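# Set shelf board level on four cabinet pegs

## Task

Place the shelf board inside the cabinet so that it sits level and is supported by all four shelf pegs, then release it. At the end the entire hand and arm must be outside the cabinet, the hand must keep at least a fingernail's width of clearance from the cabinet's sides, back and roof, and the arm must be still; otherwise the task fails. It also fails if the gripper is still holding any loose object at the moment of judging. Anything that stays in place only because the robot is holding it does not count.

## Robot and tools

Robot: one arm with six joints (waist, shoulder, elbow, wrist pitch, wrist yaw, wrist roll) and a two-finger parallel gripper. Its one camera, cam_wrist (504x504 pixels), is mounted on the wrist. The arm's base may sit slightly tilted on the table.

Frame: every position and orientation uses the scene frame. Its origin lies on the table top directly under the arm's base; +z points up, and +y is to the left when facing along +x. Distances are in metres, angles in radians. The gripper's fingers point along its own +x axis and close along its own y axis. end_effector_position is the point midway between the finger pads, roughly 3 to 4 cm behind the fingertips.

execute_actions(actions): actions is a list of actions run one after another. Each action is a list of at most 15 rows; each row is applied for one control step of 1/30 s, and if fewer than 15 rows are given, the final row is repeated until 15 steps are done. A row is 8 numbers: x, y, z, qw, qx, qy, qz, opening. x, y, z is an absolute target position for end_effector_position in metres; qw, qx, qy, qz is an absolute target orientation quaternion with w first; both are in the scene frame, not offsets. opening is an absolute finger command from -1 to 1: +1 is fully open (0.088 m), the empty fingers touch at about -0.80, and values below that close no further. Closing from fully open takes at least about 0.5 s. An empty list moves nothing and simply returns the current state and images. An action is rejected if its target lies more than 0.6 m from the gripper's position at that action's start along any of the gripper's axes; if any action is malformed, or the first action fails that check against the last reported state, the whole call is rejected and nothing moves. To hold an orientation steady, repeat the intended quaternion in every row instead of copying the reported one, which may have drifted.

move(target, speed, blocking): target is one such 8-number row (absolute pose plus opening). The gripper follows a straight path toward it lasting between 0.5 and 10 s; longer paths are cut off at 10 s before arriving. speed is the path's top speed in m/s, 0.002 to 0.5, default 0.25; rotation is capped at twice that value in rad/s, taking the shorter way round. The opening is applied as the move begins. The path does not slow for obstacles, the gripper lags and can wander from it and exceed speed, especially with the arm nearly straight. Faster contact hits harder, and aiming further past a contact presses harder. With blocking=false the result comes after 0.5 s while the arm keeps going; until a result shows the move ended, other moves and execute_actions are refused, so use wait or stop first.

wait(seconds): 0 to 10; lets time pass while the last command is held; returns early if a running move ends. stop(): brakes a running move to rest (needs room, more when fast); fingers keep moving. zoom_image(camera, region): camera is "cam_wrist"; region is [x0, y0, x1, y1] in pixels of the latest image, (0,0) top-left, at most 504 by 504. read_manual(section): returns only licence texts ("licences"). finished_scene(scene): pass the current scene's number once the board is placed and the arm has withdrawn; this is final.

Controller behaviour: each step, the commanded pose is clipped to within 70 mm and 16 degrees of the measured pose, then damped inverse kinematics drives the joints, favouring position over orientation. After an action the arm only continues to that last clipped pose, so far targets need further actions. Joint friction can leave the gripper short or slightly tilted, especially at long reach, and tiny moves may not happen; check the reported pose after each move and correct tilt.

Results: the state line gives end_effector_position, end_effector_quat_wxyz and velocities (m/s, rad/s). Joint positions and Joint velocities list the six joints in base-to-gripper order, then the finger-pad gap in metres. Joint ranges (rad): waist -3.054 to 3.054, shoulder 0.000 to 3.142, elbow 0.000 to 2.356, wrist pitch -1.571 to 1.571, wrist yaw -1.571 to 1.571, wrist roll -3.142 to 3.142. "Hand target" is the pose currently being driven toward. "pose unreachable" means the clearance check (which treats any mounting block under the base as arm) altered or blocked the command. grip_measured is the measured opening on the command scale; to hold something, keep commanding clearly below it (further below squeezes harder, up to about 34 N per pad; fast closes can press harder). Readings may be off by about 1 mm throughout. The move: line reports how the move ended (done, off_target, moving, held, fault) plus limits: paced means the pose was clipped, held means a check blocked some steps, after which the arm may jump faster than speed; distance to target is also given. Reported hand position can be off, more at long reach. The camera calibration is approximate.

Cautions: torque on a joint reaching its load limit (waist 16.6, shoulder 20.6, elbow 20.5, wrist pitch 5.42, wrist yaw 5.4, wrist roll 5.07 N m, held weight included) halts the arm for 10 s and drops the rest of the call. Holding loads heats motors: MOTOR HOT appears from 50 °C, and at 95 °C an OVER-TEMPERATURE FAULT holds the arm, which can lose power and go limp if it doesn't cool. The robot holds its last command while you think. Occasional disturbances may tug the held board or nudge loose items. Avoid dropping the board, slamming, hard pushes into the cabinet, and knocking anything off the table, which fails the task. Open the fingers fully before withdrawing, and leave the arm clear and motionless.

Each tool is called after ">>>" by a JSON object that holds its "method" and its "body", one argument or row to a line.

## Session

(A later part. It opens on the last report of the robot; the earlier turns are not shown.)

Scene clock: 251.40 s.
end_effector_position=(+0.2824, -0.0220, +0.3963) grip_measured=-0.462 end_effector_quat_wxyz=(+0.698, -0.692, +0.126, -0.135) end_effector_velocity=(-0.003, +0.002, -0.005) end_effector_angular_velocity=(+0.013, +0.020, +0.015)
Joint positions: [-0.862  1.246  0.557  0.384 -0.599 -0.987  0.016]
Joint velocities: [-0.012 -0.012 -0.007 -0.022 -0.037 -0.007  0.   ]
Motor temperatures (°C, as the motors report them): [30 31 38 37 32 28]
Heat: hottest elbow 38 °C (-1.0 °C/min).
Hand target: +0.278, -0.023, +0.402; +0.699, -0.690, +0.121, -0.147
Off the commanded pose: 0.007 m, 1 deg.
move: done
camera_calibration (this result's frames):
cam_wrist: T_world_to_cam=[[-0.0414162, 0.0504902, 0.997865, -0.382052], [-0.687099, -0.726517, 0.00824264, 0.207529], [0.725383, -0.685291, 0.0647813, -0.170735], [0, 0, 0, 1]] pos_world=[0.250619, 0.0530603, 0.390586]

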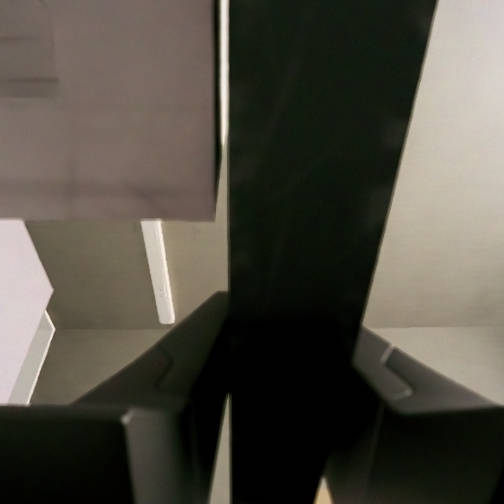

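>>> {"method": "execute_actions", "body": {
  "actions": [
    [[0.282,-0.022,0.394,0.698,-0.69,0.126,-0.14,0.3]],
    [[0.282,-0.022,0.394,0.698,-0.69,0.126,-0.14,0.3]]
  ]
}}

>>> {"method": "move", "body": {
  "target": [0.20,0.005,0.396,0.698,-0.69,0.122,-0.147,0.3],
  "speed": 0.15
}}

>>> {"method": "move", "body": {
  "target": [0.172,0.097,0.5,0.963,0.019,0.197,-0.185,0.3]
}}

Scene clock: 257.40 s.
end_effector_position=(+0.2822, -0.0219, +0.3954) grip_measured=+0.300 end_effector_quat_wxyz=(+0.698, -0.691, +0.125, -0.140) end_effector_velocity=(-0.002, +0.000, -0.003) end_effector_angular_velocity=(+0.000, +0.008, +0.001)
Joint positions: [-0.855  1.241  0.548  0.392 -0.584 -0.981  0.054]
Joint velocities: [-0.002 -0.007 -0.007 -0.007 -0.007 -0.007  0.   ]
Motor temperatures (°C, as the motors report them): [30 31 38 38 32 28]
Heat: hottest elbow 38 °C (+0.0 °C/min).
Hand target: +0.282, -0.022, +0.394; +0.698, -0.690, +0.126, -0.140
Off the commanded pose: 0.001 m, 0 deg.
camera_calibration (this result's frames):
cam_wrist: T_world_to_cam=[[-0.049045, 0.0515293, 0.997466, -0.378801], [-0.691668, -0.722209, 0.00330049, 0.210808], [0.720549, -0.689753, 0.0710619, -0.171636], [0, 0, 0, 1]] pos_world=[0.250903, 0.05338, 0.389342]

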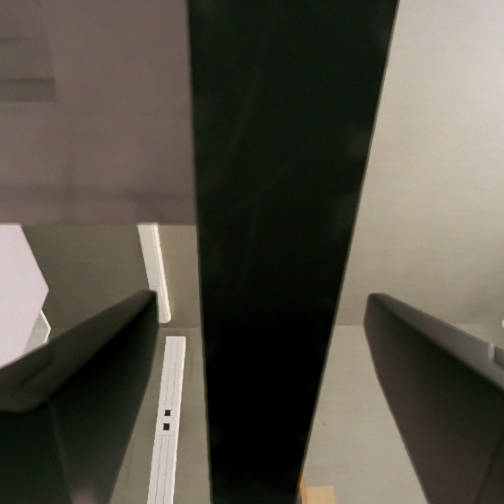

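Scene clock: 258.57 s.
end_effector_position=(+0.2016, +0.0051, +0.3983) grip_measured=+0.300 end_effector_quat_wxyz=(+0.699, -0.689, +0.119, -0.147) end_effector_velocity=(-0.004, -0.002, -0.001) end_effector_angular_velocity=(+0.010, -0.002, -0.010)
Joint positions: [-1.16   0.905  0.489  0.045 -0.861 -1.093  0.054]
Joint velocities: [-0.017 -0.007 -0.002 -0.022 -0.007 -0.007 -0.   ]
Motor temperatures (°C, as the motors report them): [30 31 38 37 32 28]
Heat: hottest elbow 38 °C (+0.0 °C/min).
Hand target: +0.200, +0.005, +0.397; +0.699, -0.689, +0.120, -0.147
Off the commanded pose: 0.003 m, 0 deg.
move: done
camera_calibration (this result's frames):
cam_wrist: T_world_to_cam=[[-0.0682247, 0.049518, 0.99644, -0.382797], [-0.693052, -0.720793, -0.0116325, 0.180775], [0.717652, -0.691379, 0.0834945, -0.09952], [0, 0, 0, 1]] pos_world=[0.170591, 0.0804504, 0.391847]

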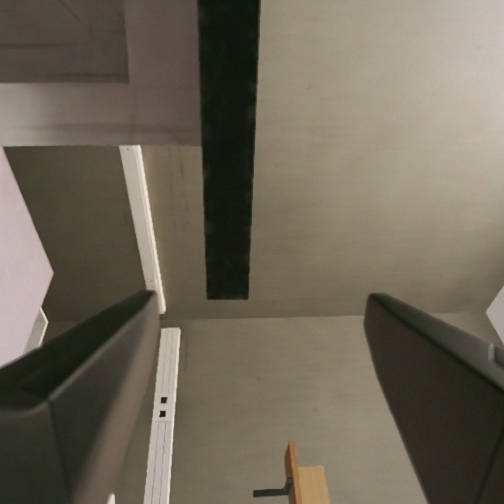

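Scene clock: 262.20 s.
end_effector_position=(+0.1727, +0.0978, +0.5011) grip_measured=+0.300 end_effector_quat_wxyz=(+0.963, +0.018, +0.194, -0.185) end_effector_velocity=(-0.002, +0.007, -0.001) end_effector_angular_velocity=(+0.039, -0.007, -0.006)
Joint positions: [-1.331  1.404  1.677 -1.558 -1.002 -0.404  0.054]
Joint velocities: [-0.007  0.002  0.022 -0.051 -0.007  0.007 -0.   ]
Motor temperatures (°C, as the motors report them): [30 31 38 37 32 28]
Heat: hottest elbow 38 °C (+0.0 °C/min).
Hand target: +0.172, +0.097, +0.503; +0.963, +0.020, +0.193, -0.185
Off the commanded pose: 0.002 m, 0 deg.
move: done
camera_calibration (this result's frames):
cam_wrist: T_world_to_cam=[[-0.387433, -0.91707, 0.0942205, 0.109976], [-0.670959, 0.210409, -0.711015, 0.484314], [0.632226, -0.338689, -0.696836, 0.347971], [0, 0, 0, 1]] pos_world=[0.147567, 0.116806, 0.576471]

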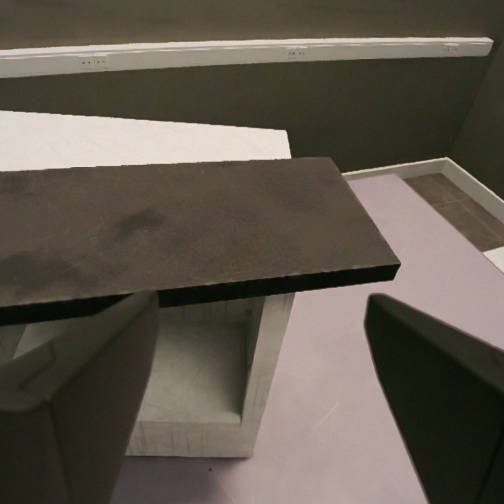

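>>> {"method": "move", "body": {
  "target": [0.22,0.11,0.40,0.704,-0.704,0.062,-0.062,0.3]
}}

>>> {"method": "move", "body": {
  "target": [0.321,0.092,0.396,0.704,-0.704,0.062,-0.062,0.3],
  "speed": 0.08
}}

Scene clock: 279.57 s.
end_effector_position=(+0.2198, +0.1097, +0.4001) grip_measured=+0.300 end_effector_quat_wxyz=(+0.705, -0.704, +0.067, -0.060) end_effector_velocity=(+0.000, -0.001, -0.001) end_effector_angular_velocity=(-0.010, -0.002, -0.003)
Joint positions: [-0.956  0.688  0.627 -0.143 -0.861 -0.948  0.054]
Joint velocities: [ 0.002 -0.002 -0.007  0.007  0.007 -0.007 -0.   ]
Motor temperatures (°C, as the motors report them): [30 32 37 37 32 28]
Heat: hottest elbow 37 °C (+1.0 °C/min).
Hand target: +0.220, +0.109, +0.398; +0.703, -0.705, +0.067, -0.059
Off the commanded pose: 0.000 m, 1 deg.
move: done
camera_calibration (this result's frames):
cam_wrist: T_world_to_cam=[[-0.0280338, 0.0481266, 0.998448, -0.398022], [-0.535576, -0.844097, 0.0256491, 0.232827], [0.844021, -0.534026, 0.0494387, -0.0718483], [0, 0, 0, 1]] pos_world=[0.17418, 0.177315, 0.394984]

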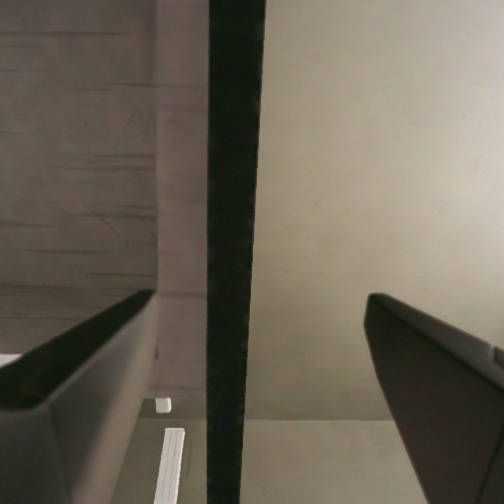

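Scene clock: 281.10 s.
end_effector_position=(+0.3119, +0.0903, +0.3927) grip_measured=+0.303 end_effector_quat_wxyz=(+0.704, -0.705, +0.068, -0.063) end_effector_velocity=(+0.001, -0.002, -0.004) end_effector_angular_velocity=(+0.004, +0.018, -0.002)
Joint positions: [-0.585  1.032  0.648  0.231 -0.489 -0.867  0.054]
Joint velocities: [ 0.002  0.007 -0.002 -0.007 -0.007 -0.007  0.   ]
Motor temperatures (°C, as the motors report them): [30 32 37 37 32 28]
Heat: hottest elbow 37 °C (+1.0 °C/min).
Hand target: +0.320, +0.092, +0.394; +0.703, -0.706, +0.065, -0.062
Off the commanded pose: 0.010 m, 1 deg.
move: off_target
camera_calibration (this result's frames):
cam_wrist: T_world_to_cam=[[-0.0300469, 0.0509107, 0.998251, -0.386638], [-0.540695, -0.840798, 0.0266059, 0.266875], [0.840682, -0.53895, 0.0527905, -0.159376], [0, 0, 0, 1]] pos_world=[0.266665, 0.158176, 0.387275]

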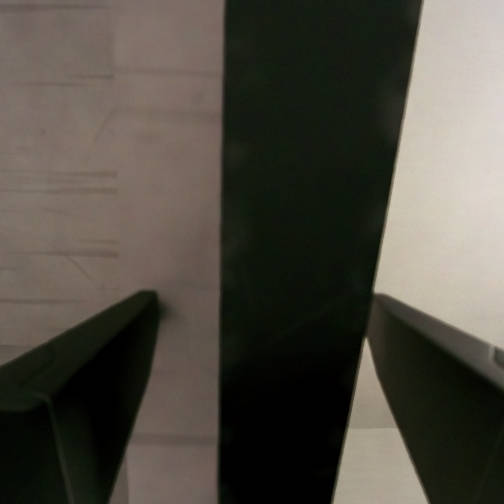

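>>> {"method": "execute_actions", "body": {
  "actions": [
    [[0.311,0.09,0.396,0.704,-0.704,0.062,-0.062,-0.95]],
    [[0.311,0.09,0.396,0.704,-0.704,0.062,-0.062,-0.95]]
  ]
}}

>>> {"method": "move", "body": {
  "target": [0.311,0.09,0.42,0.704,-0.704,0.062,-0.062,-0.95],
  "speed": 0.04
}}

>>> {"method": "move", "body": {
  "target": [0.19,0.13,0.42,0.704,-0.704,0.062,-0.062,-0.95],
  "speed": 0.08
}}

Scene clock: 289.43 s.
end_effector_position=(+0.3108, +0.0907, +0.3914) grip_measured=-0.464 end_effector_quat_wxyz=(+0.707, -0.702, +0.064, -0.056) end_effector_velocity=(-0.000, -0.002, -0.002) end_effector_angular_velocity=(+0.030, +0.006, -0.003)
Joint positions: [-0.593  1.031  0.639  0.245 -0.511 -0.857  0.016]
Joint velocities: [-0.002  0.002 -0.002 -0.007 -0.007  0.022  0.   ]
Motor temperatures (°C, as the motors report them): [30 32 38 41 33 28]
Heat: hottest wrist pitch 41 °C (+5.0 °C/min).
Hand target: +0.311, +0.090, +0.396; +0.704, -0.704, +0.062, -0.062
Off the commanded pose: 0.005 m, 1 deg.
camera_calibration (this result's frames):
cam_wrist: T_world_to_cam=[[-0.0272979, 0.0417218, 0.998756, -0.385602], [-0.527623, -0.849217, 0.021054, 0.265554], [0.84904, -0.526392, 0.0451953, -0.158953], [0, 0, 0, 1]] pos_world=[0.264544, 0.15793, 0.386715]

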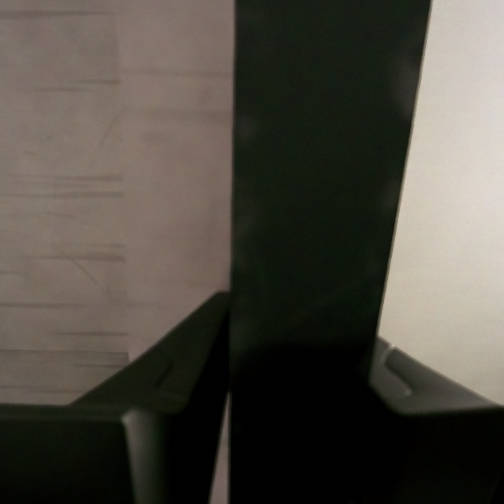

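Scene clock: 290.50 s.
end_effector_position=(+0.3125, +0.0869, +0.4068) grip_measured=-0.464 end_effector_quat_wxyz=(+0.711, -0.698, +0.074, -0.049) end_effector_velocity=(+0.000, -0.002, +0.001) end_effector_angular_velocity=(-0.002, +0.005, -0.003)
Joint positions: [-0.648  1.076  0.713  0.186 -0.579 -0.872  0.016]
Joint velocities: [-0.007  0.007  0.007 -0.007 -0.007 -0.007 -0.   ]
Motor temperatures (°C, as the motors report them): [30 32 38 41 33 28]
Heat: hottest wrist pitch 41 °C (+5.0 °C/min).
Hand target: +0.311, +0.090, +0.420; +0.705, -0.704, +0.062, -0.062
Off the commanded pose: 0.014 m, 2 deg.
move: off_target
camera_calibration (this result's frames):
cam_wrist: T_world_to_cam=[[-0.00473684, 0.029141, 0.999564, -0.40707], [-0.53066, -0.847294, 0.022187, 0.26317], [0.847571, -0.530324, 0.0194775, -0.15181], [0, 0, 0, 1]] pos_world=[0.266395, 0.154336, 0.404011]

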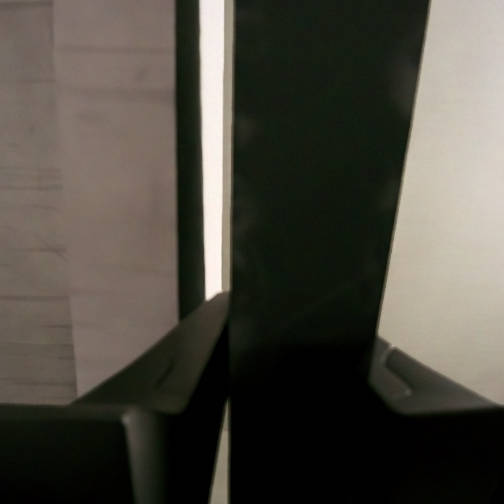

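Scene clock: 292.60 s.
end_effector_position=(+0.1926, +0.1260, +0.4159) grip_measured=-0.464 end_effector_quat_wxyz=(+0.716, -0.694, +0.063, -0.052) end_effector_velocity=(-0.004, +0.003, -0.000) end_effector_angular_velocity=(+0.003, +0.003, +0.011)
Joint positions: [-1.16   0.673  0.731 -0.33  -1.077 -1.     0.016]
Joint velocities: [-0.027 -0.007  0.007 -0.022 -0.037 -0.007  0.   ]
Motor temperatures (°C, as the motors report them): [30 32 38 41 33 28]
Heat: hottest wrist pitch 41 °C (+4.0 °C/min).
Hand target: +0.190, +0.130, +0.422; +0.706, -0.703, +0.058, -0.062
Off the commanded pose: 0.006 m, 2 deg.
move: done
camera_calibration (this result's frames):
cam_wrist: T_world_to_cam=[[-0.0257804, 0.017299, 0.999518, -0.412324], [-0.522616, -0.852567, 0.00127592, 0.240275], [0.852178, -0.522331, 0.0310203, -0.0363647], [0, 0, 0, 1]] pos_world=[0.145931, 0.192989, 0.412947]

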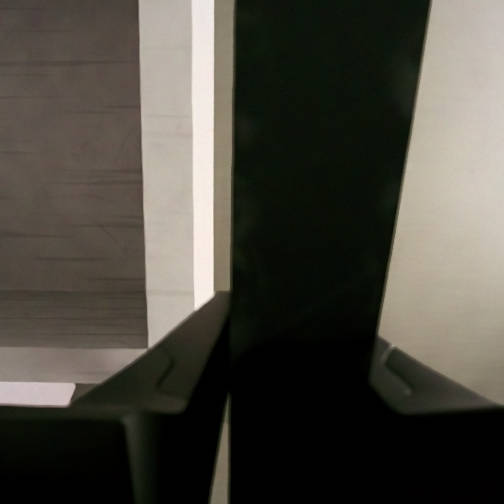

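>>> {"method": "move", "body": {
  "target": [0.2,0.19,0.33,0.698,-0.69,0.122,-0.147,-0.95],
  "speed": 0.1
}}

>>> {"method": "move", "body": {
  "target": [0.215,0.19,0.25,0.698,-0.69,0.122,-0.147,-0.95],
  "speed": 0.1
}}

Scene clock: 301.43 s.
end_effector_position=(+0.2024, +0.1872, +0.3183) grip_measured=-0.464 end_effector_quat_wxyz=(+0.685, -0.702, +0.139, -0.136) end_effector_velocity=(-0.001, +0.001, +0.001) end_effector_angular_velocity=(-0.012, -0.011, -0.008)
Joint positions: [ 0.427  0.461  0.724 -0.607  0.646 -0.635  0.016]
Joint velocities: [ 0.037  0.002  0.002 -0.007  0.051  0.007 -0.   ]
Motor temperatures (°C, as the motors report them): [30 32 38 41 33 28]
Heat: hottest wrist pitch 41 °C (+4.1 °C/min).
Hand target: +0.201, +0.191, +0.328; +0.690, -0.697, +0.126, -0.148
Off the commanded pose: 0.012 m, 3 deg.
move: off_target
camera_calibration (this result's frames):
cam_wrist: T_world_to_cam=[[-0.017871, 0.0787286, 0.996736, -0.327734], [-0.701492, -0.711341, 0.0436089, 0.293953], [0.712453, -0.698423, 0.0679399, 0.0397824], [0, 0, 0, 1]] pos_world=[0.172006, 0.262688, 0.311143]

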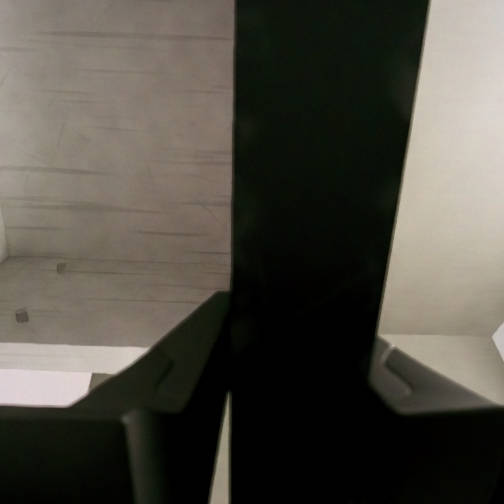

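Scene clock: 302.60 s.
end_effector_position=(+0.2138, +0.1908, +0.2461) grip_measured=-0.464 end_effector_quat_wxyz=(+0.695, -0.695, +0.127, -0.135) end_effector_velocity=(+0.000, +0.000, -0.001) end_effector_angular_velocity=(+0.008, -0.015, -0.003)
Joint positions: [ 0.857  0.597  0.556 -0.474  1.04  -0.365  0.016]
Joint velocities: [ 0.012  0.012 -0.002  0.007  0.022  0.022 -0.   ]
Motor temperatures (°C, as the motors report them): [30 32 38 41 33 28]
Heat: hottest wrist pitch 41 °C (+3.0 °C/min).
Hand target: +0.214, +0.190, +0.250; +0.697, -0.692, +0.120, -0.147
Off the commanded pose: 0.004 m, 2 deg.
move: done
camera_calibration (this result's frames):
cam_wrist: T_world_to_cam=[[-0.0385799, 0.0575837, 0.997595, -0.247626], [-0.688587, -0.724994, 0.0152189, 0.314505], [0.724127, -0.686343, 0.0676216, 0.0344056], [0, 0, 0, 1]] pos_world=[0.182096, 0.265887, 0.239917]

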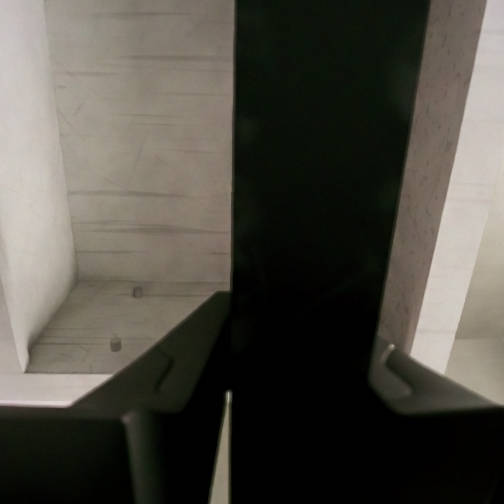

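>>> {"method": "move", "body": {
  "target": [0.225,0.187,0.285,0.84,-0.515,0.07,-0.175,-0.95],
  "speed": 0.08
}}

>>> {"method": "move", "body": {
  "target": [0.255,0.177,0.285,0.84,-0.515,0.07,-0.175,-0.95],
  "speed": 0.05
}}

Scene clock: 321.83 s.
end_effector_position=(+0.2267, +0.1830, +0.2727) grip_measured=-0.464 end_effector_quat_wxyz=(+0.830, -0.525, +0.089, -0.166) end_effector_velocity=(-0.000, -0.002, +0.002) end_effector_angular_velocity=(+0.008, -0.004, -0.006)
Joint positions: [ 0.615  0.557  0.564 -0.376  0.838 -0.097  0.016]
Joint velocities: [-0.012 -0.002  0.002 -0.007 -0.007  0.007 -0.   ]
Motor temperatures (°C, as the motors report them): [29 32 38 39 35 28]
Heat: hottest wrist pitch 39 °C (+1.0 °C/min).
Hand target: +0.225, +0.187, +0.285; +0.838, -0.512, +0.071, -0.174
Off the commanded pose: 0.013 m, 3 deg.
move: off_target
camera_calibration (this result's frames):
cam_wrist: T_world_to_cam=[[-0.211711, -0.341053, 0.915894, -0.138716], [-0.652004, -0.648827, -0.392318, 0.406233], [0.728058, -0.680225, -0.0850041, 0.0574426], [0, 0, 0, 1]] pos_world=[0.193676, 0.255339, 0.291304]

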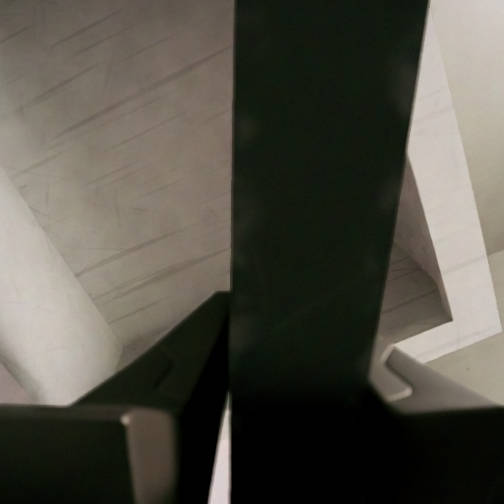

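Scene clock: 322.83 s.
end_effector_position=(+0.2548, +0.1779, +0.2784) grip_measured=-0.464 end_effector_quat_wxyz=(+0.837, -0.515, +0.080, -0.164) end_effector_velocity=(+0.003, +0.001, -0.001) end_effector_angular_velocity=(+0.004, +0.017, +0.011)
Joint positions: [ 0.438  0.648  0.549 -0.195  0.67  -0.165  0.016]
Joint velocities: [-0.017  0.007  0.002  0.007 -0.037 -0.007 -0.   ]
Motor temperatures (°C, as the motors report them): [29 32 38 39 35 28]
Heat: hottest wrist pitch 39 °C (+1.0 °C/min).
Hand target: +0.255, +0.177, +0.285; +0.838, -0.512, +0.070, -0.174
Off the commanded pose: 0.007 m, 2 deg.
move: done
camera_calibration (this result's frames):
cam_wrist: T_world_to_cam=[[-0.221668, -0.362269, 0.905331, -0.1305], [-0.636663, -0.649459, -0.415767, 0.426243], [0.738595, -0.668554, -0.0866789, 0.029719], [0, 0, 0, 1]] pos_world=[0.220495, 0.24942, 0.29794]

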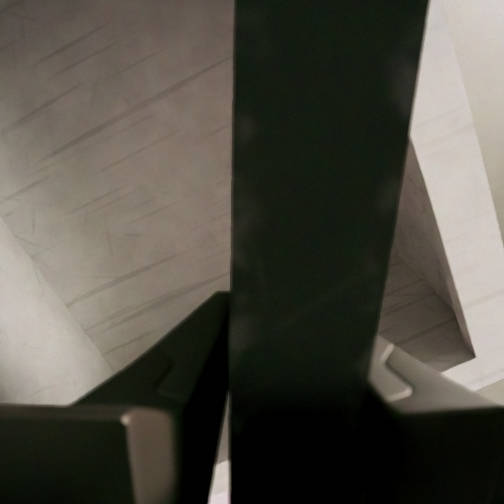

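>>> {"method": "execute_actions", "body": {
  "actions": [
    [[0.269,0.172,0.284,0.84,-0.515,0.07,-0.175,-0.95]],
    [[0.283,0.167,0.284,0.84,-0.515,0.07,-0.175,-0.95]],
    [[0.283,0.167,0.284,0.84,-0.515,0.07,-0.175,-0.95]]
  ]
}}

>>> {"method": "execute_actions", "body": {
  "actions": [
    [[0.297,0.162,0.284,0.84,-0.515,0.07,-0.175,-0.95]],
    [[0.311,0.157,0.284,0.84,-0.515,0.07,-0.175,-0.95]],
    [[0.311,0.157,0.284,0.84,-0.515,0.07,-0.175,-0.95]]
  ]
}}

Scene clock: 334.00 s.
end_effector_position=(+0.2823, +0.1682, +0.2773) grip_measured=-0.464 end_effector_quat_wxyz=(+0.837, -0.516, +0.080, -0.164) end_effector_velocity=(-0.001, -0.002, -0.001) end_effector_angular_velocity=(+0.003, -0.001, -0.008)
Joint positions: [ 0.329  0.77   0.537 -0.038  0.566 -0.205  0.016]
Joint velocities: [ 0.002 -0.002 -0.002 -0.007  0.007  0.007  0.   ]
Motor temperatures (°C, as the motors report them): [29 31 38 40 35 28]
Heat: hottest wrist pitch 40 °C (+3.0 °C/min).
Hand target: +0.283, +0.167, +0.284; +0.837, -0.513, +0.070, -0.175
Off the commanded pose: 0.007 m, 2 deg.
camera_calibration (this result's frames):
cam_wrist: T_world_to_cam=[[-0.222404, -0.359746, 0.906156, -0.127351], [-0.636484, -0.650472, -0.414456, 0.436703], [0.738528, -0.668931, -0.084305, 0.00230362], [0, 0, 0, 1]] pos_world=[0.24793, 0.23979, 0.296588]

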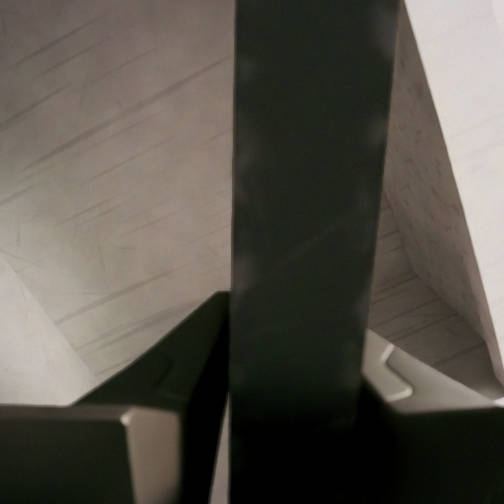

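Scene clock: 335.50 s.
end_effector_position=(+0.3095, +0.1574, +0.2738) grip_measured=-0.464 end_effector_quat_wxyz=(+0.837, -0.516, +0.083, -0.162) end_effector_velocity=(-0.001, -0.002, -0.004) end_effector_angular_velocity=(-0.010, +0.025, -0.009)
Joint positions: [ 0.25   0.906  0.538  0.104  0.483 -0.228  0.016]
Joint velocities: [ 0.002 -0.002 -0.002 -0.022 -0.007 -0.007 -0.   ]
Motor temperatures (°C, as the motors report them): [30 31 38 40 35 28]
Heat: hottest wrist pitch 40 °C (+3.0 °C/min).
Hand target: +0.311, +0.157, +0.284; +0.837, -0.513, +0.070, -0.174
Off the commanded pose: 0.010 m, 2 deg.
camera_calibration (this result's frames):
cam_wrist: T_world_to_cam=[[-0.215572, -0.361511, 0.907104, -0.124173], [-0.638849, -0.650343, -0.411005, 0.445373], [0.738512, -0.668104, -0.0907551, -0.0237059], [0, 0, 0, 1]] pos_world=[0.275265, 0.228917, 0.293537]

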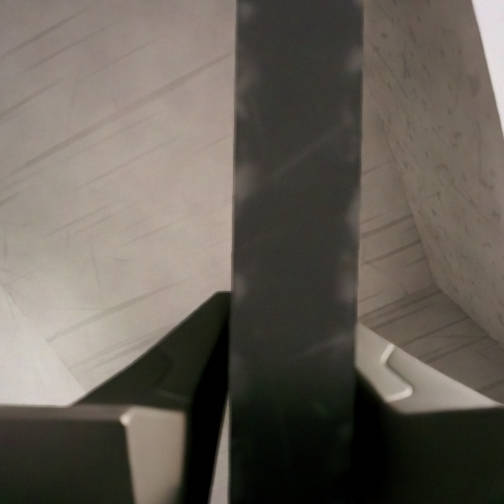

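>>> {"method": "execute_actions", "body": {
  "actions": [
    [[0.300,0.168,0.284,0.84,-0.515,0.07,-0.175,-0.95]],
    [[0.304,0.176,0.284,0.84,-0.515,0.07,-0.175,-0.95]],
    [[0.316,0.171,0.285,0.84,-0.515,0.07,-0.175,-0.95]],
    [[0.316,0.171,0.285,0.84,-0.515,0.07,-0.175,-0.95]]
  ]
}}

Scene clock: 345.93 s.
end_effector_position=(+0.3146, +0.1671, +0.2726) grip_measured=-0.464 end_effector_quat_wxyz=(+0.835, -0.518, +0.087, -0.166) end_effector_velocity=(-0.001, -0.002, +0.003) end_effector_angular_velocity=(-0.009, -0.006, -0.012)
Joint positions: [ 0.289  0.942  0.587  0.073  0.527 -0.215  0.016]
Joint velocities: [-0.007 -0.002  0.002 -0.007  0.007 -0.007  0.   ]
Motor temperatures (°C, as the motors report them): [30 31 38 41 35 28]
Heat: hottest wrist pitch 41 °C (+1.0 °C/min).
Hand target: +0.316, +0.171, +0.285; +0.837, -0.513, +0.070, -0.174
Off the commanded pose: 0.013 m, 2 deg.
camera_calibration (this result's frames):
cam_wrist: T_world_to_cam=[[-0.21546, -0.356037, 0.909293, -0.120011], [-0.648503, -0.644008, -0.405829, 0.455022], [0.730083, -0.677119, -0.0921333, -0.0165031], [0, 0, 0, 1]] pos_world=[0.281274, 0.239135, 0.292266]

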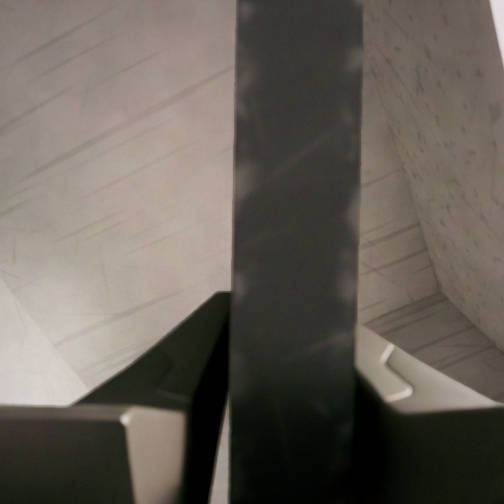

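>>> {"method": "execute_actions", "body": {
  "actions": [
    [[0.297,0.175,0.286,0.845,-0.507,0.07,-0.175,-0.95]],
    [[0.301,0.188,0.288,0.845,-0.507,0.07,-0.175,-0.95]],
    [[0.314,0.184,0.288,0.845,-0.507,0.07,-0.175,-0.95]],
    [[0.328,0.179,0.288,0.845,-0.507,0.07,-0.175,-0.95]],
    [[0.328,0.179,0.288,0.845,-0.507,0.07,-0.175,-0.95]]
  ]
}}

Scene clock: 363.97 s.
end_effector_position=(+0.3211, +0.1659, +0.2756) grip_measured=-0.464 end_effector_quat_wxyz=(+0.837, -0.508, +0.091, -0.183) end_effector_velocity=(+0.001, -0.001, -0.004) end_effector_angular_velocity=(-0.003, +0.026, +0.003)
Joint positions: [ 0.284  0.984  0.625  0.051  0.549 -0.182  0.016]
Joint velocities: [-0.002  0.002 -0.002 -0.007 -0.022 -0.007 -0.   ]
Motor temperatures (°C, as the motors report them): [31 31 40 43 35 28]
Heat: hottest wrist pitch 43 °C (+3.0 °C/min).
Hand target: +0.327, +0.179, +0.288; +0.842, -0.506, +0.070, -0.175
Off the commanded pose: 0.019 m, 3 deg.
camera_calibration (this result's frames):
cam_wrist: T_world_to_cam=[[-0.241494, -0.363652, 0.899688, -0.109425], [-0.663836, -0.614343, -0.426503, 0.465351], [0.707815, -0.700243, -0.0930453, -0.0106255], [0, 0, 0, 1]] pos_world=[0.290012, 0.238651, 0.295933]

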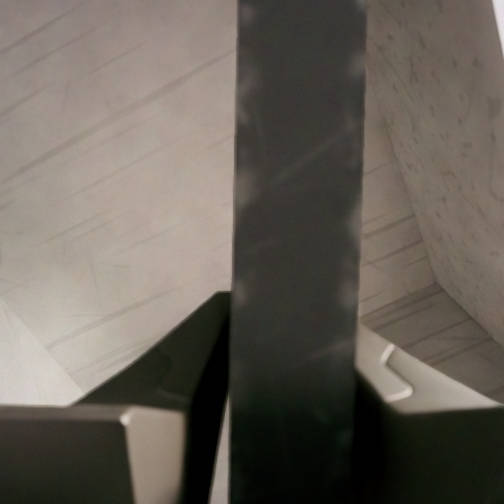

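>>> {"method": "execute_actions", "body": {
  "actions": [
    [[0.305,0.168,0.286,0.84,-0.515,0.07,-0.175,-0.95]],
    [[0.28,0.177,0.286,0.84,-0.515,0.07,-0.175,-0.95]],
    [[0.255,0.186,0.286,0.84,-0.515,0.07,-0.175,-0.95]],
    [[0.235,0.193,0.286,0.84,-0.515,0.07,-0.175,-0.95]],
    [[0.235,0.193,0.286,0.84,-0.515,0.07,-0.175,-0.95]]
  ]
}}

>>> {"method": "move", "body": {
  "target": [0.19,0.19,0.30,0.704,-0.704,0.062,-0.062,-0.95],
  "speed": 0.08
}}

Scene clock: 376.93 s.
end_effector_position=(+0.2371, +0.1883, +0.2743) grip_measured=-0.464 end_effector_quat_wxyz=(+0.831, -0.523, +0.088, -0.167) end_effector_velocity=(-0.001, -0.002, +0.000) end_effector_angular_velocity=(-0.013, -0.000, -0.010)
Joint positions: [ 0.586  0.613  0.587 -0.331  0.813 -0.108  0.016]
Joint velocities: [-0.002 -0.002 -0.002 -0.007  0.007 -0.007 -0.   ]
Motor temperatures (°C, as the motors report them): [31 31 41 48 34 28]
Heat: hottest wrist pitch 48 °C (+9.1 °C/min).
Hand target: +0.235, +0.193, +0.286; +0.837, -0.513, +0.070, -0.174
Off the commanded pose: 0.013 m, 3 deg.
camera_calibration (this result's frames):
cam_wrist: T_world_to_cam=[[-0.214915, -0.343921, 0.914073, -0.134433], [-0.651027, -0.647214, -0.396583, 0.417766], [0.727994, -0.680318, -0.0848054, 0.0536726], [0, 0, 0, 1]] pos_world=[0.204012, 0.260664, 0.293113]

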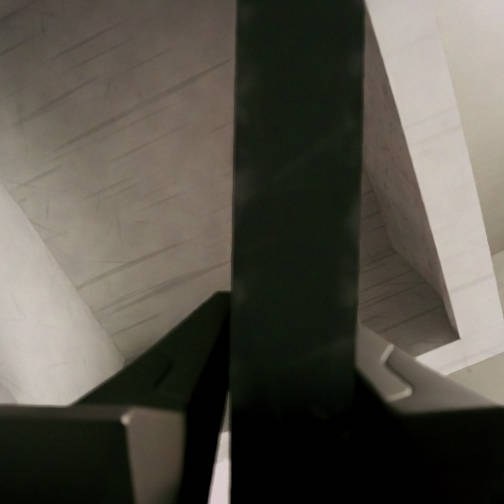

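Scene clock: 380.33 s.
end_effector_position=(+0.1930, +0.1893, +0.2917) grip_measured=-0.464 end_effector_quat_wxyz=(+0.702, -0.707, +0.074, -0.051) end_effector_velocity=(-0.001, -0.004, -0.003) end_effector_angular_velocity=(-0.023, +0.023, -0.006)
Joint positions: [ 0.473  0.252  0.536 -0.456  0.534 -0.712  0.016]
Joint velocities: [-0.027 -0.007 -0.002 -0.022 -0.037 -0.022 -0.   ]
Motor temperatures (°C, as the motors report them): [30 31 41 47 34 28]
Heat: hottest wrist pitch 47 °C (+8.0 °C/min).
Hand target: +0.191, +0.190, +0.300; +0.705, -0.704, +0.063, -0.062
Off the commanded pose: 0.009 m, 2 deg.
move: off_target
camera_calibration (this result's frames):
cam_wrist: T_world_to_cam=[[-0.00421535, 0.0542014, 0.998521, -0.30014], [-0.53286, -0.845078, 0.0436227, 0.282808], [0.846193, -0.531888, 0.032444, 0.00276699], [0, 0, 0, 1]] pos_world=[0.14709, 0.256734, 0.287269]

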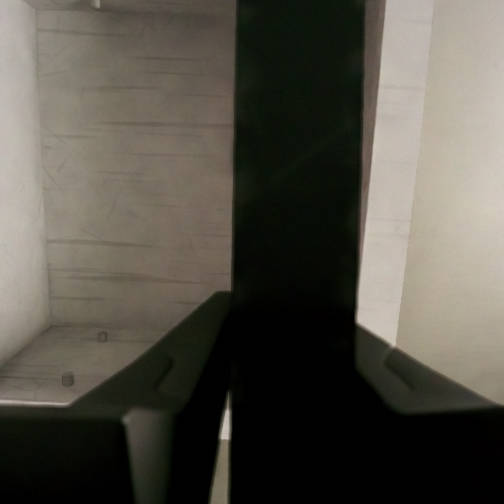

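>>> {"method": "move", "body": {
  "target": [0.20,0.245,0.285,0.698,-0.69,0.122,-0.147,-0.95],
  "speed": 0.08
}}

>>> {"method": "execute_actions", "body": {
  "actions": [
    [[0.223,0.24,0.285,0.698,-0.69,0.122,-0.147,-0.95]],
    [[0.24,0.234,0.285,0.698,-0.69,0.122,-0.147,-0.95]],
    [[0.255,0.229,0.285,0.698,-0.69,0.122,-0.147,-0.95]],
    [[0.268,0.225,0.285,0.698,-0.69,0.122,-0.147,-0.95]],
    [[0.268,0.225,0.285,0.698,-0.69,0.122,-0.147,-0.95]]
  ]
}}

Scene clock: 398.83 s.
end_effector_position=(+0.1990, +0.2427, +0.2775) grip_measured=-0.464 end_effector_quat_wxyz=(+0.693, -0.696, +0.129, -0.137) end_effector_velocity=(+0.000, -0.000, -0.002) end_effector_angular_velocity=(-0.010, +0.016, -0.024)
Joint positions: [ 1.046  0.749  0.879 -0.89   1.196 -0.101  0.016]
Joint velocities: [ 0.002  0.032  0.027 -0.066 -0.007  0.051 -0.   ]
Motor temperatures (°C, as the motors report them): [30 31 41 46 35 28]
Heat: hottest wrist pitch 46 °C (+5.1 °C/min).
Hand target: +0.199, +0.245, +0.285; +0.697, -0.692, +0.119, -0.148
Off the commanded pose: 0.008 m, 2 deg.
move: done
camera_calibration (this result's frames):
cam_wrist: T_world_to_cam=[[-0.0368072, 0.0635576, 0.997299, -0.284233], [-0.692603, -0.721031, 0.0203893, 0.339907], [0.720379, -0.689982, 0.0705593, 0.0794403], [0, 0, 0, 1]] pos_world=[0.167732, 0.317961, 0.270929]

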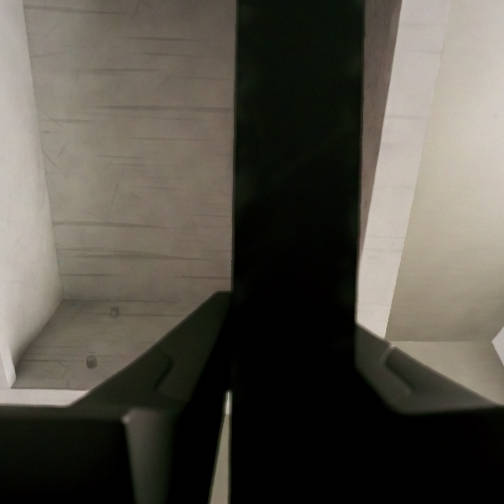

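Scene clock: 401.33 s.
end_effector_position=(+0.2663, +0.2318, +0.2803) grip_measured=-0.464 end_effector_quat_wxyz=(+0.702, -0.690, +0.122, -0.126) end_effector_velocity=(-0.001, -0.001, +0.002) end_effector_angular_velocity=(-0.010, -0.004, -0.007)
Joint positions: [ 0.61   0.809  0.766 -0.312  0.799 -0.539  0.016]
Joint velocities: [-0.002 -0.002  0.002 -0.007  0.007 -0.007 -0.   ]
Motor temperatures (°C, as the motors report them): [30 31 41 46 35 28]
Heat: hottest wrist pitch 46 °C (+5.0 °C/min).
Hand target: +0.268, +0.225, +0.285; +0.698, -0.690, +0.122, -0.147
Off the commanded pose: 0.008 m, 2 deg.
camera_calibration (this result's frames):
cam_wrist: T_world_to_cam=[[-0.0371401, 0.0391851, 0.998542, -0.278447], [-0.673703, -0.738992, 0.00394179, 0.382325], [0.738068, -0.672574, 0.0538453, 0.0191833], [0, 0, 0, 1]] pos_world=[0.233074, 0.306348, 0.275501]

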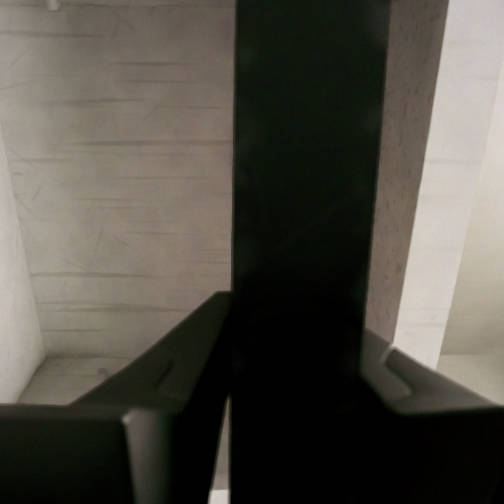

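Working; push further.

>>> {"method": "execute_actions", "body": {
  "actions": [
    [[0.28,0.222,0.285,0.698,-0.69,0.122,-0.147,-0.95]],
    [[0.292,0.218,0.285,0.698,-0.69,0.122,-0.147,-0.95]],
    [[0.292,0.218,0.285,0.698,-0.69,0.122,-0.147,-0.95]]
  ]
}}

Scene clock: 406.43 s.
end_effector_position=(+0.2892, +0.2247, +0.2797) grip_measured=-0.464 end_effector_quat_wxyz=(+0.701, -0.691, +0.122, -0.127) end_effector_velocity=(-0.000, +0.000, +0.000) end_effector_angular_velocity=(-0.006, +0.008, +0.001)
Joint positions: [ 0.512  0.88   0.758 -0.203  0.708 -0.586  0.016]
Joint velocities: [-0.002 -0.002  0.002 -0.007 -0.007 -0.007 -0.   ]
Motor temperatures (°C, as the motors report them): [30 31 40 45 35 28]
Heat: hottest wrist pitch 45 °C (+4.0 °C/min).
Hand target: +0.292, +0.218, +0.285; +0.698, -0.690, +0.122, -0.147
Off the commanded pose: 0.009 m, 2 deg.
camera_calibration (this result's frames):
cam_wrist: T_world_to_cam=[[-0.03699, 0.0426523, 0.998405, -0.277566], [-0.674744, -0.738023, 0.00653006, 0.391868], [0.737124, -0.673426, 0.0560789, -0.00270072], [0, 0, 0, 1]] pos_world=[0.256134, 0.299228, 0.274716]

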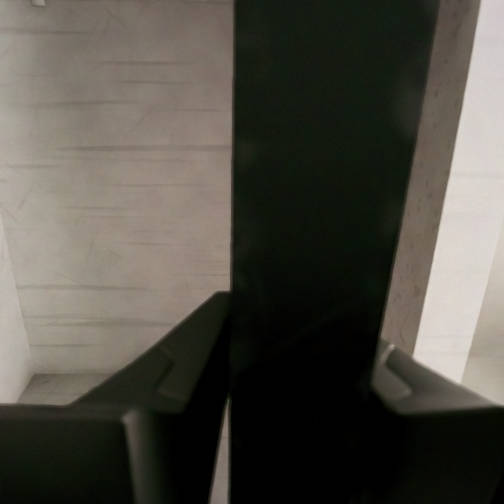

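>>> {"method": "execute_actions", "body": {
  "actions": [
    [[0.27,0.225,0.285,0.698,-0.69,0.122,-0.147,-0.95]],
    [[0.25,0.225,0.285,0.73,-0.657,0.115,-0.151,-0.95]],
    [[0.245,0.21,0.285,0.78,-0.595,0.106,-0.158,-0.95]],
    [[0.245,0.195,0.285,0.83,-0.525,0.095,-0.16,-0.95]],
    [[0.25,0.19,0.285,0.853,-0.492,0.08,-0.16,-0.95]],
    [[0.265,0.185,0.285,0.853,-0.492,0.08,-0.16,-0.95]],
    [[0.279,0.18,0.285,0.853,-0.492,0.08,-0.16,-0.95]],
    [[0.279,0.18,0.285,0.853,-0.492,0.08,-0.16,-0.95]]
  ]
}}

>>> {"method": "execute_actions", "body": {
  "actions": [
    [[0.293,0.175,0.285,0.853,-0.492,0.08,-0.16,-0.95]],
    [[0.293,0.175,0.285,0.853,-0.492,0.08,-0.16,-0.95]]
  ]
}}

>>> {"method": "execute_actions", "body": {
  "actions": [
    [[0.307,0.17,0.285,0.853,-0.492,0.08,-0.16,-0.95]],
    [[0.307,0.17,0.285,0.853,-0.492,0.08,-0.16,-0.95]]
  ]
}}

Scene clock: 429.80 s.
end_effector_position=(+0.2782, +0.1825, +0.2780) grip_measured=-0.464 end_effector_quat_wxyz=(+0.853, -0.494, +0.089, -0.146) end_effector_velocity=(+0.000, +0.001, +0.000) end_effector_angular_velocity=(-0.016, +0.006, +0.008)
Joint positions: [ 0.359  0.753  0.59  -0.125  0.548 -0.14   0.016]
Joint velocities: [-0.002 -0.002 -0.002  0.007 -0.007 -0.022  0.   ]
Motor temperatures (°C, as the motors report them): [31 31 39 44 36 28]
Heat: hottest wrist pitch 44 °C (-2.0 °C/min).
Hand target: +0.279, +0.180, +0.285; +0.852, -0.492, +0.080, -0.160
Off the commanded pose: 0.007 m, 2 deg.
camera_calibration (this result's frames):
cam_wrist: T_world_to_cam=[[-0.192866, -0.418816, 0.887353, -0.116019], [-0.632484, -0.638328, -0.43875, 0.447179], [0.750178, -0.645856, -0.141783, 0.023442], [0, 0, 0, 1]] pos_world=[0.242872, 0.251997, 0.302473]

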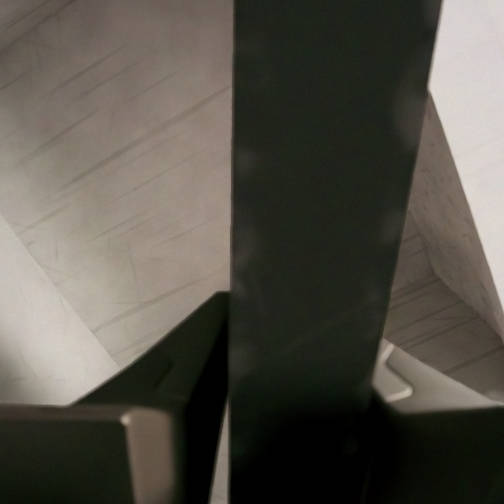

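Scene clock: 430.80 s.
end_effector_position=(+0.2919, +0.1786, +0.2768) grip_measured=-0.464 end_effector_quat_wxyz=(+0.853, -0.494, +0.090, -0.143) end_effector_velocity=(-0.000, -0.001, -0.002) end_effector_angular_velocity=(+0.011, +0.013, +0.003)
Joint positions: [ 0.314  0.813  0.588 -0.056  0.499 -0.157  0.016]
Joint velocities: [-0.007 -0.002 -0.002 -0.007 -0.022  0.007 -0.   ]
Motor temperatures (°C, as the motors report them): [31 31 39 44 36 28]
Heat: hottest wrist pitch 44 °C (-3.0 °C/min).
Hand target: +0.293, +0.175, +0.285; +0.852, -0.492, +0.080, -0.160
Off the commanded pose: 0.009 m, 2 deg.
camera_calibration (this result's frames):
cam_wrist: T_world_to_cam=[[-0.186706, -0.419596, 0.888302, -0.115877], [-0.631495, -0.641392, -0.435696, 0.452198], [0.752566, -0.642305, -0.145221, 0.0101629], [0, 0, 0, 1]] pos_world=[0.256278, 0.247943, 0.30143]

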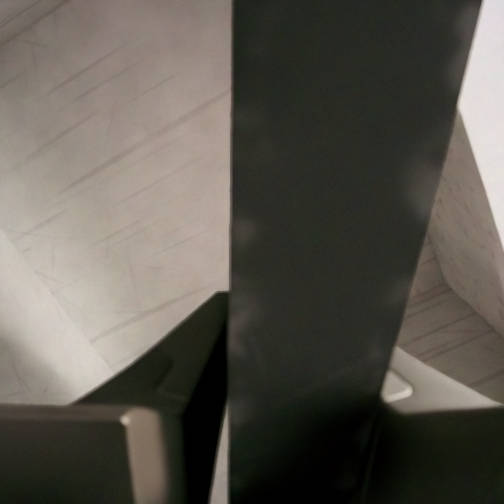

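Scene clock: 431.80 s.
end_effector_position=(+0.3056, +0.1717, +0.2756) grip_measured=-0.464 end_effector_quat_wxyz=(+0.852, -0.494, +0.092, -0.146) end_effector_velocity=(-0.001, -0.002, -0.000) end_effector_angular_velocity=(-0.007, +0.008, -0.005)
Joint positions: [ 0.271  0.878  0.588  0.01   0.461 -0.168  0.016]
Joint velocities: [-0.007 -0.002 -0.002 -0.007 -0.007 -0.007 -0.   ]
Motor temperatures (°C, as the motors report them): [31 31 39 44 36 28]
Heat: hottest wrist pitch 44 °C (-3.0 °C/min).
Hand target: +0.307, +0.170, +0.285; +0.852, -0.492, +0.080, -0.160
Off the commanded pose: 0.010 m, 2 deg.
camera_calibration (this result's frames):
cam_wrist: T_world_to_cam=[[-0.188305, -0.417806, 0.888808, -0.115067], [-0.636032, -0.637698, -0.434517, 0.456284], [0.748335, -0.647132, -0.145656, -0.00253937], [0, 0, 0, 1]] pos_world=[0.270444, 0.241252, 0.300166]

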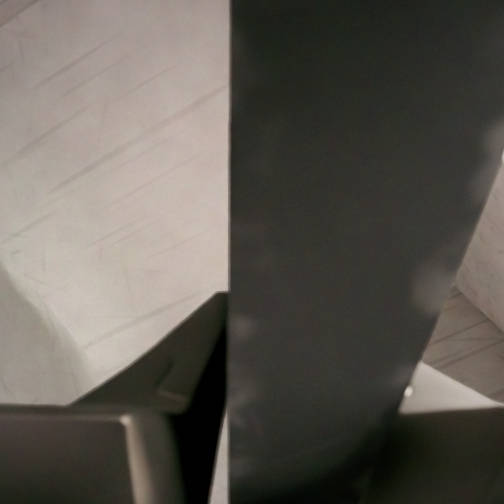

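>>> {"method": "execute_actions", "body": {
  "actions": [
    [[0.29,0.174,0.283,0.853,-0.492,0.08,-0.16,-0.95]],
    [[0.278,0.173,0.272,0.853,-0.492,0.08,-0.16,-0.95]],
    [[0.278,0.173,0.272,0.853,-0.492,0.08,-0.16,-0.95]],
    [[0.292,0.168,0.272,0.853,-0.492,0.08,-0.16,-0.95]],
    [[0.292,0.168,0.272,0.853,-0.492,0.08,-0.16,-0.95]]
  ]
}}

>>> {"method": "execute_actions", "body": {
  "actions": [
    [[0.306,0.163,0.272,0.853,-0.492,0.08,-0.16,-0.95]],
    [[0.306,0.163,0.272,0.853,-0.492,0.08,-0.16,-0.95]]
  ]
}}

>>> {"method": "execute_actions", "body": {
  "actions": [
    [[0.32,0.158,0.272,0.853,-0.492,0.08,-0.16,-0.95]],
    [[0.32,0.158,0.272,0.853,-0.492,0.08,-0.16,-0.95]]
  ]
}}

Scene clock: 442.23 s.
end_effector_position=(+0.2916, +0.1684, +0.2640) grip_measured=-0.464 end_effector_quat_wxyz=(+0.851, -0.494, +0.092, -0.150) end_effector_velocity=(-0.001, -0.003, +0.000) end_effector_angular_velocity=(-0.011, +0.000, -0.011)
Joint positions: [ 0.335  0.823  0.534 -0.005  0.529 -0.146  0.016]
Joint velocities: [-0.002 -0.002 -0.002 -0.007  0.007 -0.007  0.   ]
Motor temperatures (°C, as the motors report them): [31 31 39 44 36 28]
Heat: hottest wrist pitch 44 °C (-3.0 °C/min).
Hand target: +0.292, +0.168, +0.272; +0.852, -0.491, +0.080, -0.160
Off the commanded pose: 0.008 m, 2 deg.
camera_calibration (this result's frames):
cam_wrist: T_world_to_cam=[[-0.194418, -0.414882, 0.888861, -0.107521], [-0.639111, -0.633841, -0.43564, 0.440843], [0.744136, -0.652777, -0.141925, 0.00523854], [0, 0, 0, 1]] pos_world=[0.256945, 0.238235, 0.288364]

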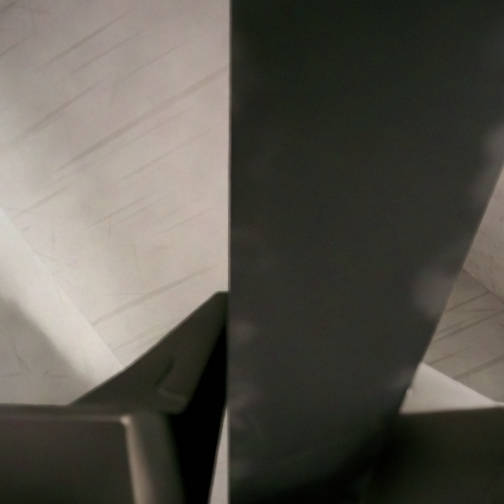

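Scene clock: 443.23 s.
end_effector_position=(+0.3047, +0.1625, +0.2626) grip_measured=-0.464 end_effector_quat_wxyz=(+0.851, -0.494, +0.093, -0.150) end_effector_velocity=(+0.000, -0.002, +0.002) end_effector_angular_velocity=(-0.008, -0.010, -0.008)
Joint positions: [ 0.293  0.888  0.534  0.065  0.488 -0.159  0.016]
Joint velocities: [-0.007  0.002 -0.002  0.007  0.007 -0.007 -0.   ]
Motor temperatures (°C, as the motors report them): [31 31 39 44 36 28]
Heat: hottest wrist pitch 44 °C (-3.1 °C/min).
Hand target: +0.306, +0.163, +0.272; +0.852, -0.492, +0.080, -0.160
Off the commanded pose: 0.009 m, 2 deg.
camera_calibration (this result's frames):
cam_wrist: T_world_to_cam=[[-0.193068, -0.415042, 0.889081, -0.106637], [-0.640449, -0.633168, -0.434653, 0.444865], [0.743337, -0.653329, -0.143569, -0.0077539], [0, 0, 0, 1]] pos_world=[0.270089, 0.232349, 0.287058]

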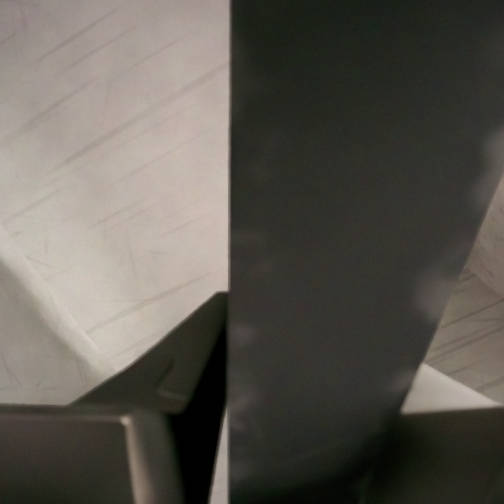

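Scene clock: 444.23 s.
end_effector_position=(+0.3142, +0.1629, +0.2640) grip_measured=-0.464 end_effector_quat_wxyz=(+0.856, -0.491, +0.084, -0.142) end_effector_velocity=(+0.000, -0.001, -0.004) end_effector_angular_velocity=(-0.004, +0.025, +0.004)
Joint positions: [ 0.268  0.928  0.534  0.132  0.454 -0.166  0.016]
Joint velocities: [-0.002  0.002 -0.002 -0.007 -0.022 -0.007 -0.   ]
Motor temperatures (°C, as the motors report them): [31 31 39 44 36 28]
Heat: hottest wrist pitch 44 °C (-3.0 °C/min).
Hand target: +0.319, +0.158, +0.272; +0.852, -0.491, +0.080, -0.160
Off the commanded pose: 0.011 m, 2 deg.
camera_calibration (this result's frames):
cam_wrist: T_world_to_cam=[[-0.191388, -0.427779, 0.883389, -0.102777], [-0.621708, -0.643615, -0.446363, 0.450731], [0.759507, -0.634638, -0.142774, -0.0226768], [0, 0, 0, 1]] pos_world=[0.277776, 0.23174, 0.288744]

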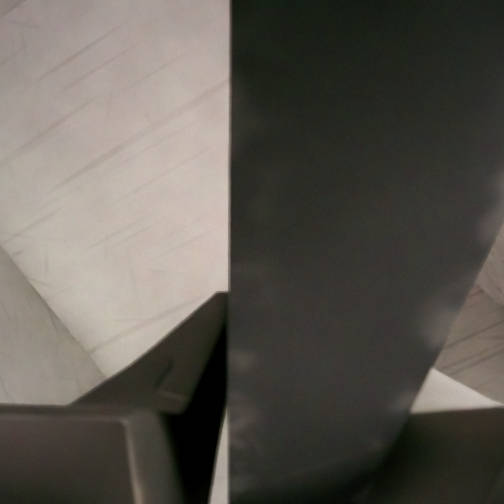

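>>> {"method": "execute_actions", "body": {
  "actions": [
    [[0.305,0.163,0.272,0.853,-0.492,0.08,-0.16,-0.95]],
    [[0.30,0.149,0.272,0.853,-0.492,0.08,-0.16,-0.95]],
    [[0.30,0.149,0.272,0.853,-0.492,0.08,-0.16,-0.95]]
  ]
}}

>>> {"method": "execute_actions", "body": {
  "actions": [
    [[0.314,0.144,0.272,0.853,-0.492,0.08,-0.16,-0.95]],
    [[0.328,0.139,0.272,0.853,-0.492,0.08,-0.16,-0.95]],
    [[0.328,0.139,0.272,0.853,-0.492,0.08,-0.16,-0.95]]
  ]
}}

Scene clock: 452.00 s.
end_effector_position=(+0.3018, +0.1535, +0.2634) grip_measured=-0.464 end_effector_quat_wxyz=(+0.854, -0.492, +0.091, -0.143) end_effector_velocity=(-0.000, -0.001, -0.004) end_effector_angular_velocity=(-0.008, +0.018, -0.002)
Joint positions: [ 0.247  0.862  0.495  0.091  0.433 -0.171  0.016]
Joint velocities: [ 0.002  0.002 -0.002 -0.007 -0.007 -0.007  0.   ]
Motor temperatures (°C, as the motors report them): [31 31 40 44 36 28]
Heat: hottest wrist pitch 44 °C (-3.0 °C/min).
Hand target: +0.300, +0.149, +0.272; +0.852, -0.491, +0.080, -0.160
Off the commanded pose: 0.010 m, 2 deg.
camera_calibration (this result's frames):
cam_wrist: T_world_to_cam=[[-0.185762, -0.424202, 0.88631, -0.111669], [-0.633311, -0.637969, -0.438079, 0.43717], [0.751272, -0.642688, -0.150142, -0.013669], [0, 0, 0, 1]] pos_world=[0.26639, 0.222745, 0.288436]

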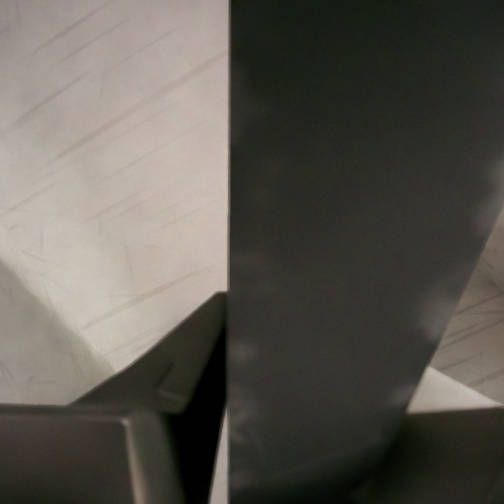

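Scene clock: 453.50 s.
end_effector_position=(+0.3276, +0.1487, +0.2623) grip_measured=-0.464 end_effector_quat_wxyz=(+0.857, -0.489, +0.086, -0.133) end_effector_velocity=(-0.000, -0.005, -0.000) end_effector_angular_velocity=(-0.007, +0.007, -0.012)
Joint positions: [ 0.192  0.995  0.513  0.231  0.363 -0.186  0.016]
Joint velocities: [-0.012  0.002 -0.002 -0.007 -0.007 -0.007 -0.   ]
Motor temperatures (°C, as the motors report them): [32 31 40 44 36 28]
Heat: hottest wrist pitch 44 °C (-3.0 °C/min).
Hand target: +0.328, +0.139, +0.272; +0.852, -0.491, +0.080, -0.160
Off the commanded pose: 0.014 m, 3 deg.
camera_calibration (this result's frames):
cam_wrist: T_world_to_cam=[[-0.175962, -0.435368, 0.882889, -0.10858], [-0.618822, -0.648588, -0.443163, 0.448099], [0.76557, -0.624331, -0.155288, -0.0423523], [0, 0, 0, 1]] pos_world=[0.290612, 0.216918, 0.287868]

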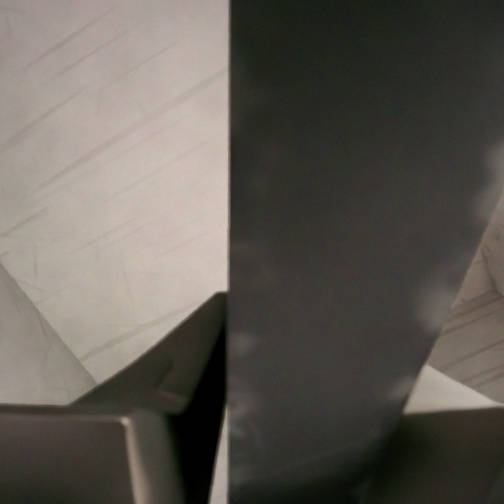

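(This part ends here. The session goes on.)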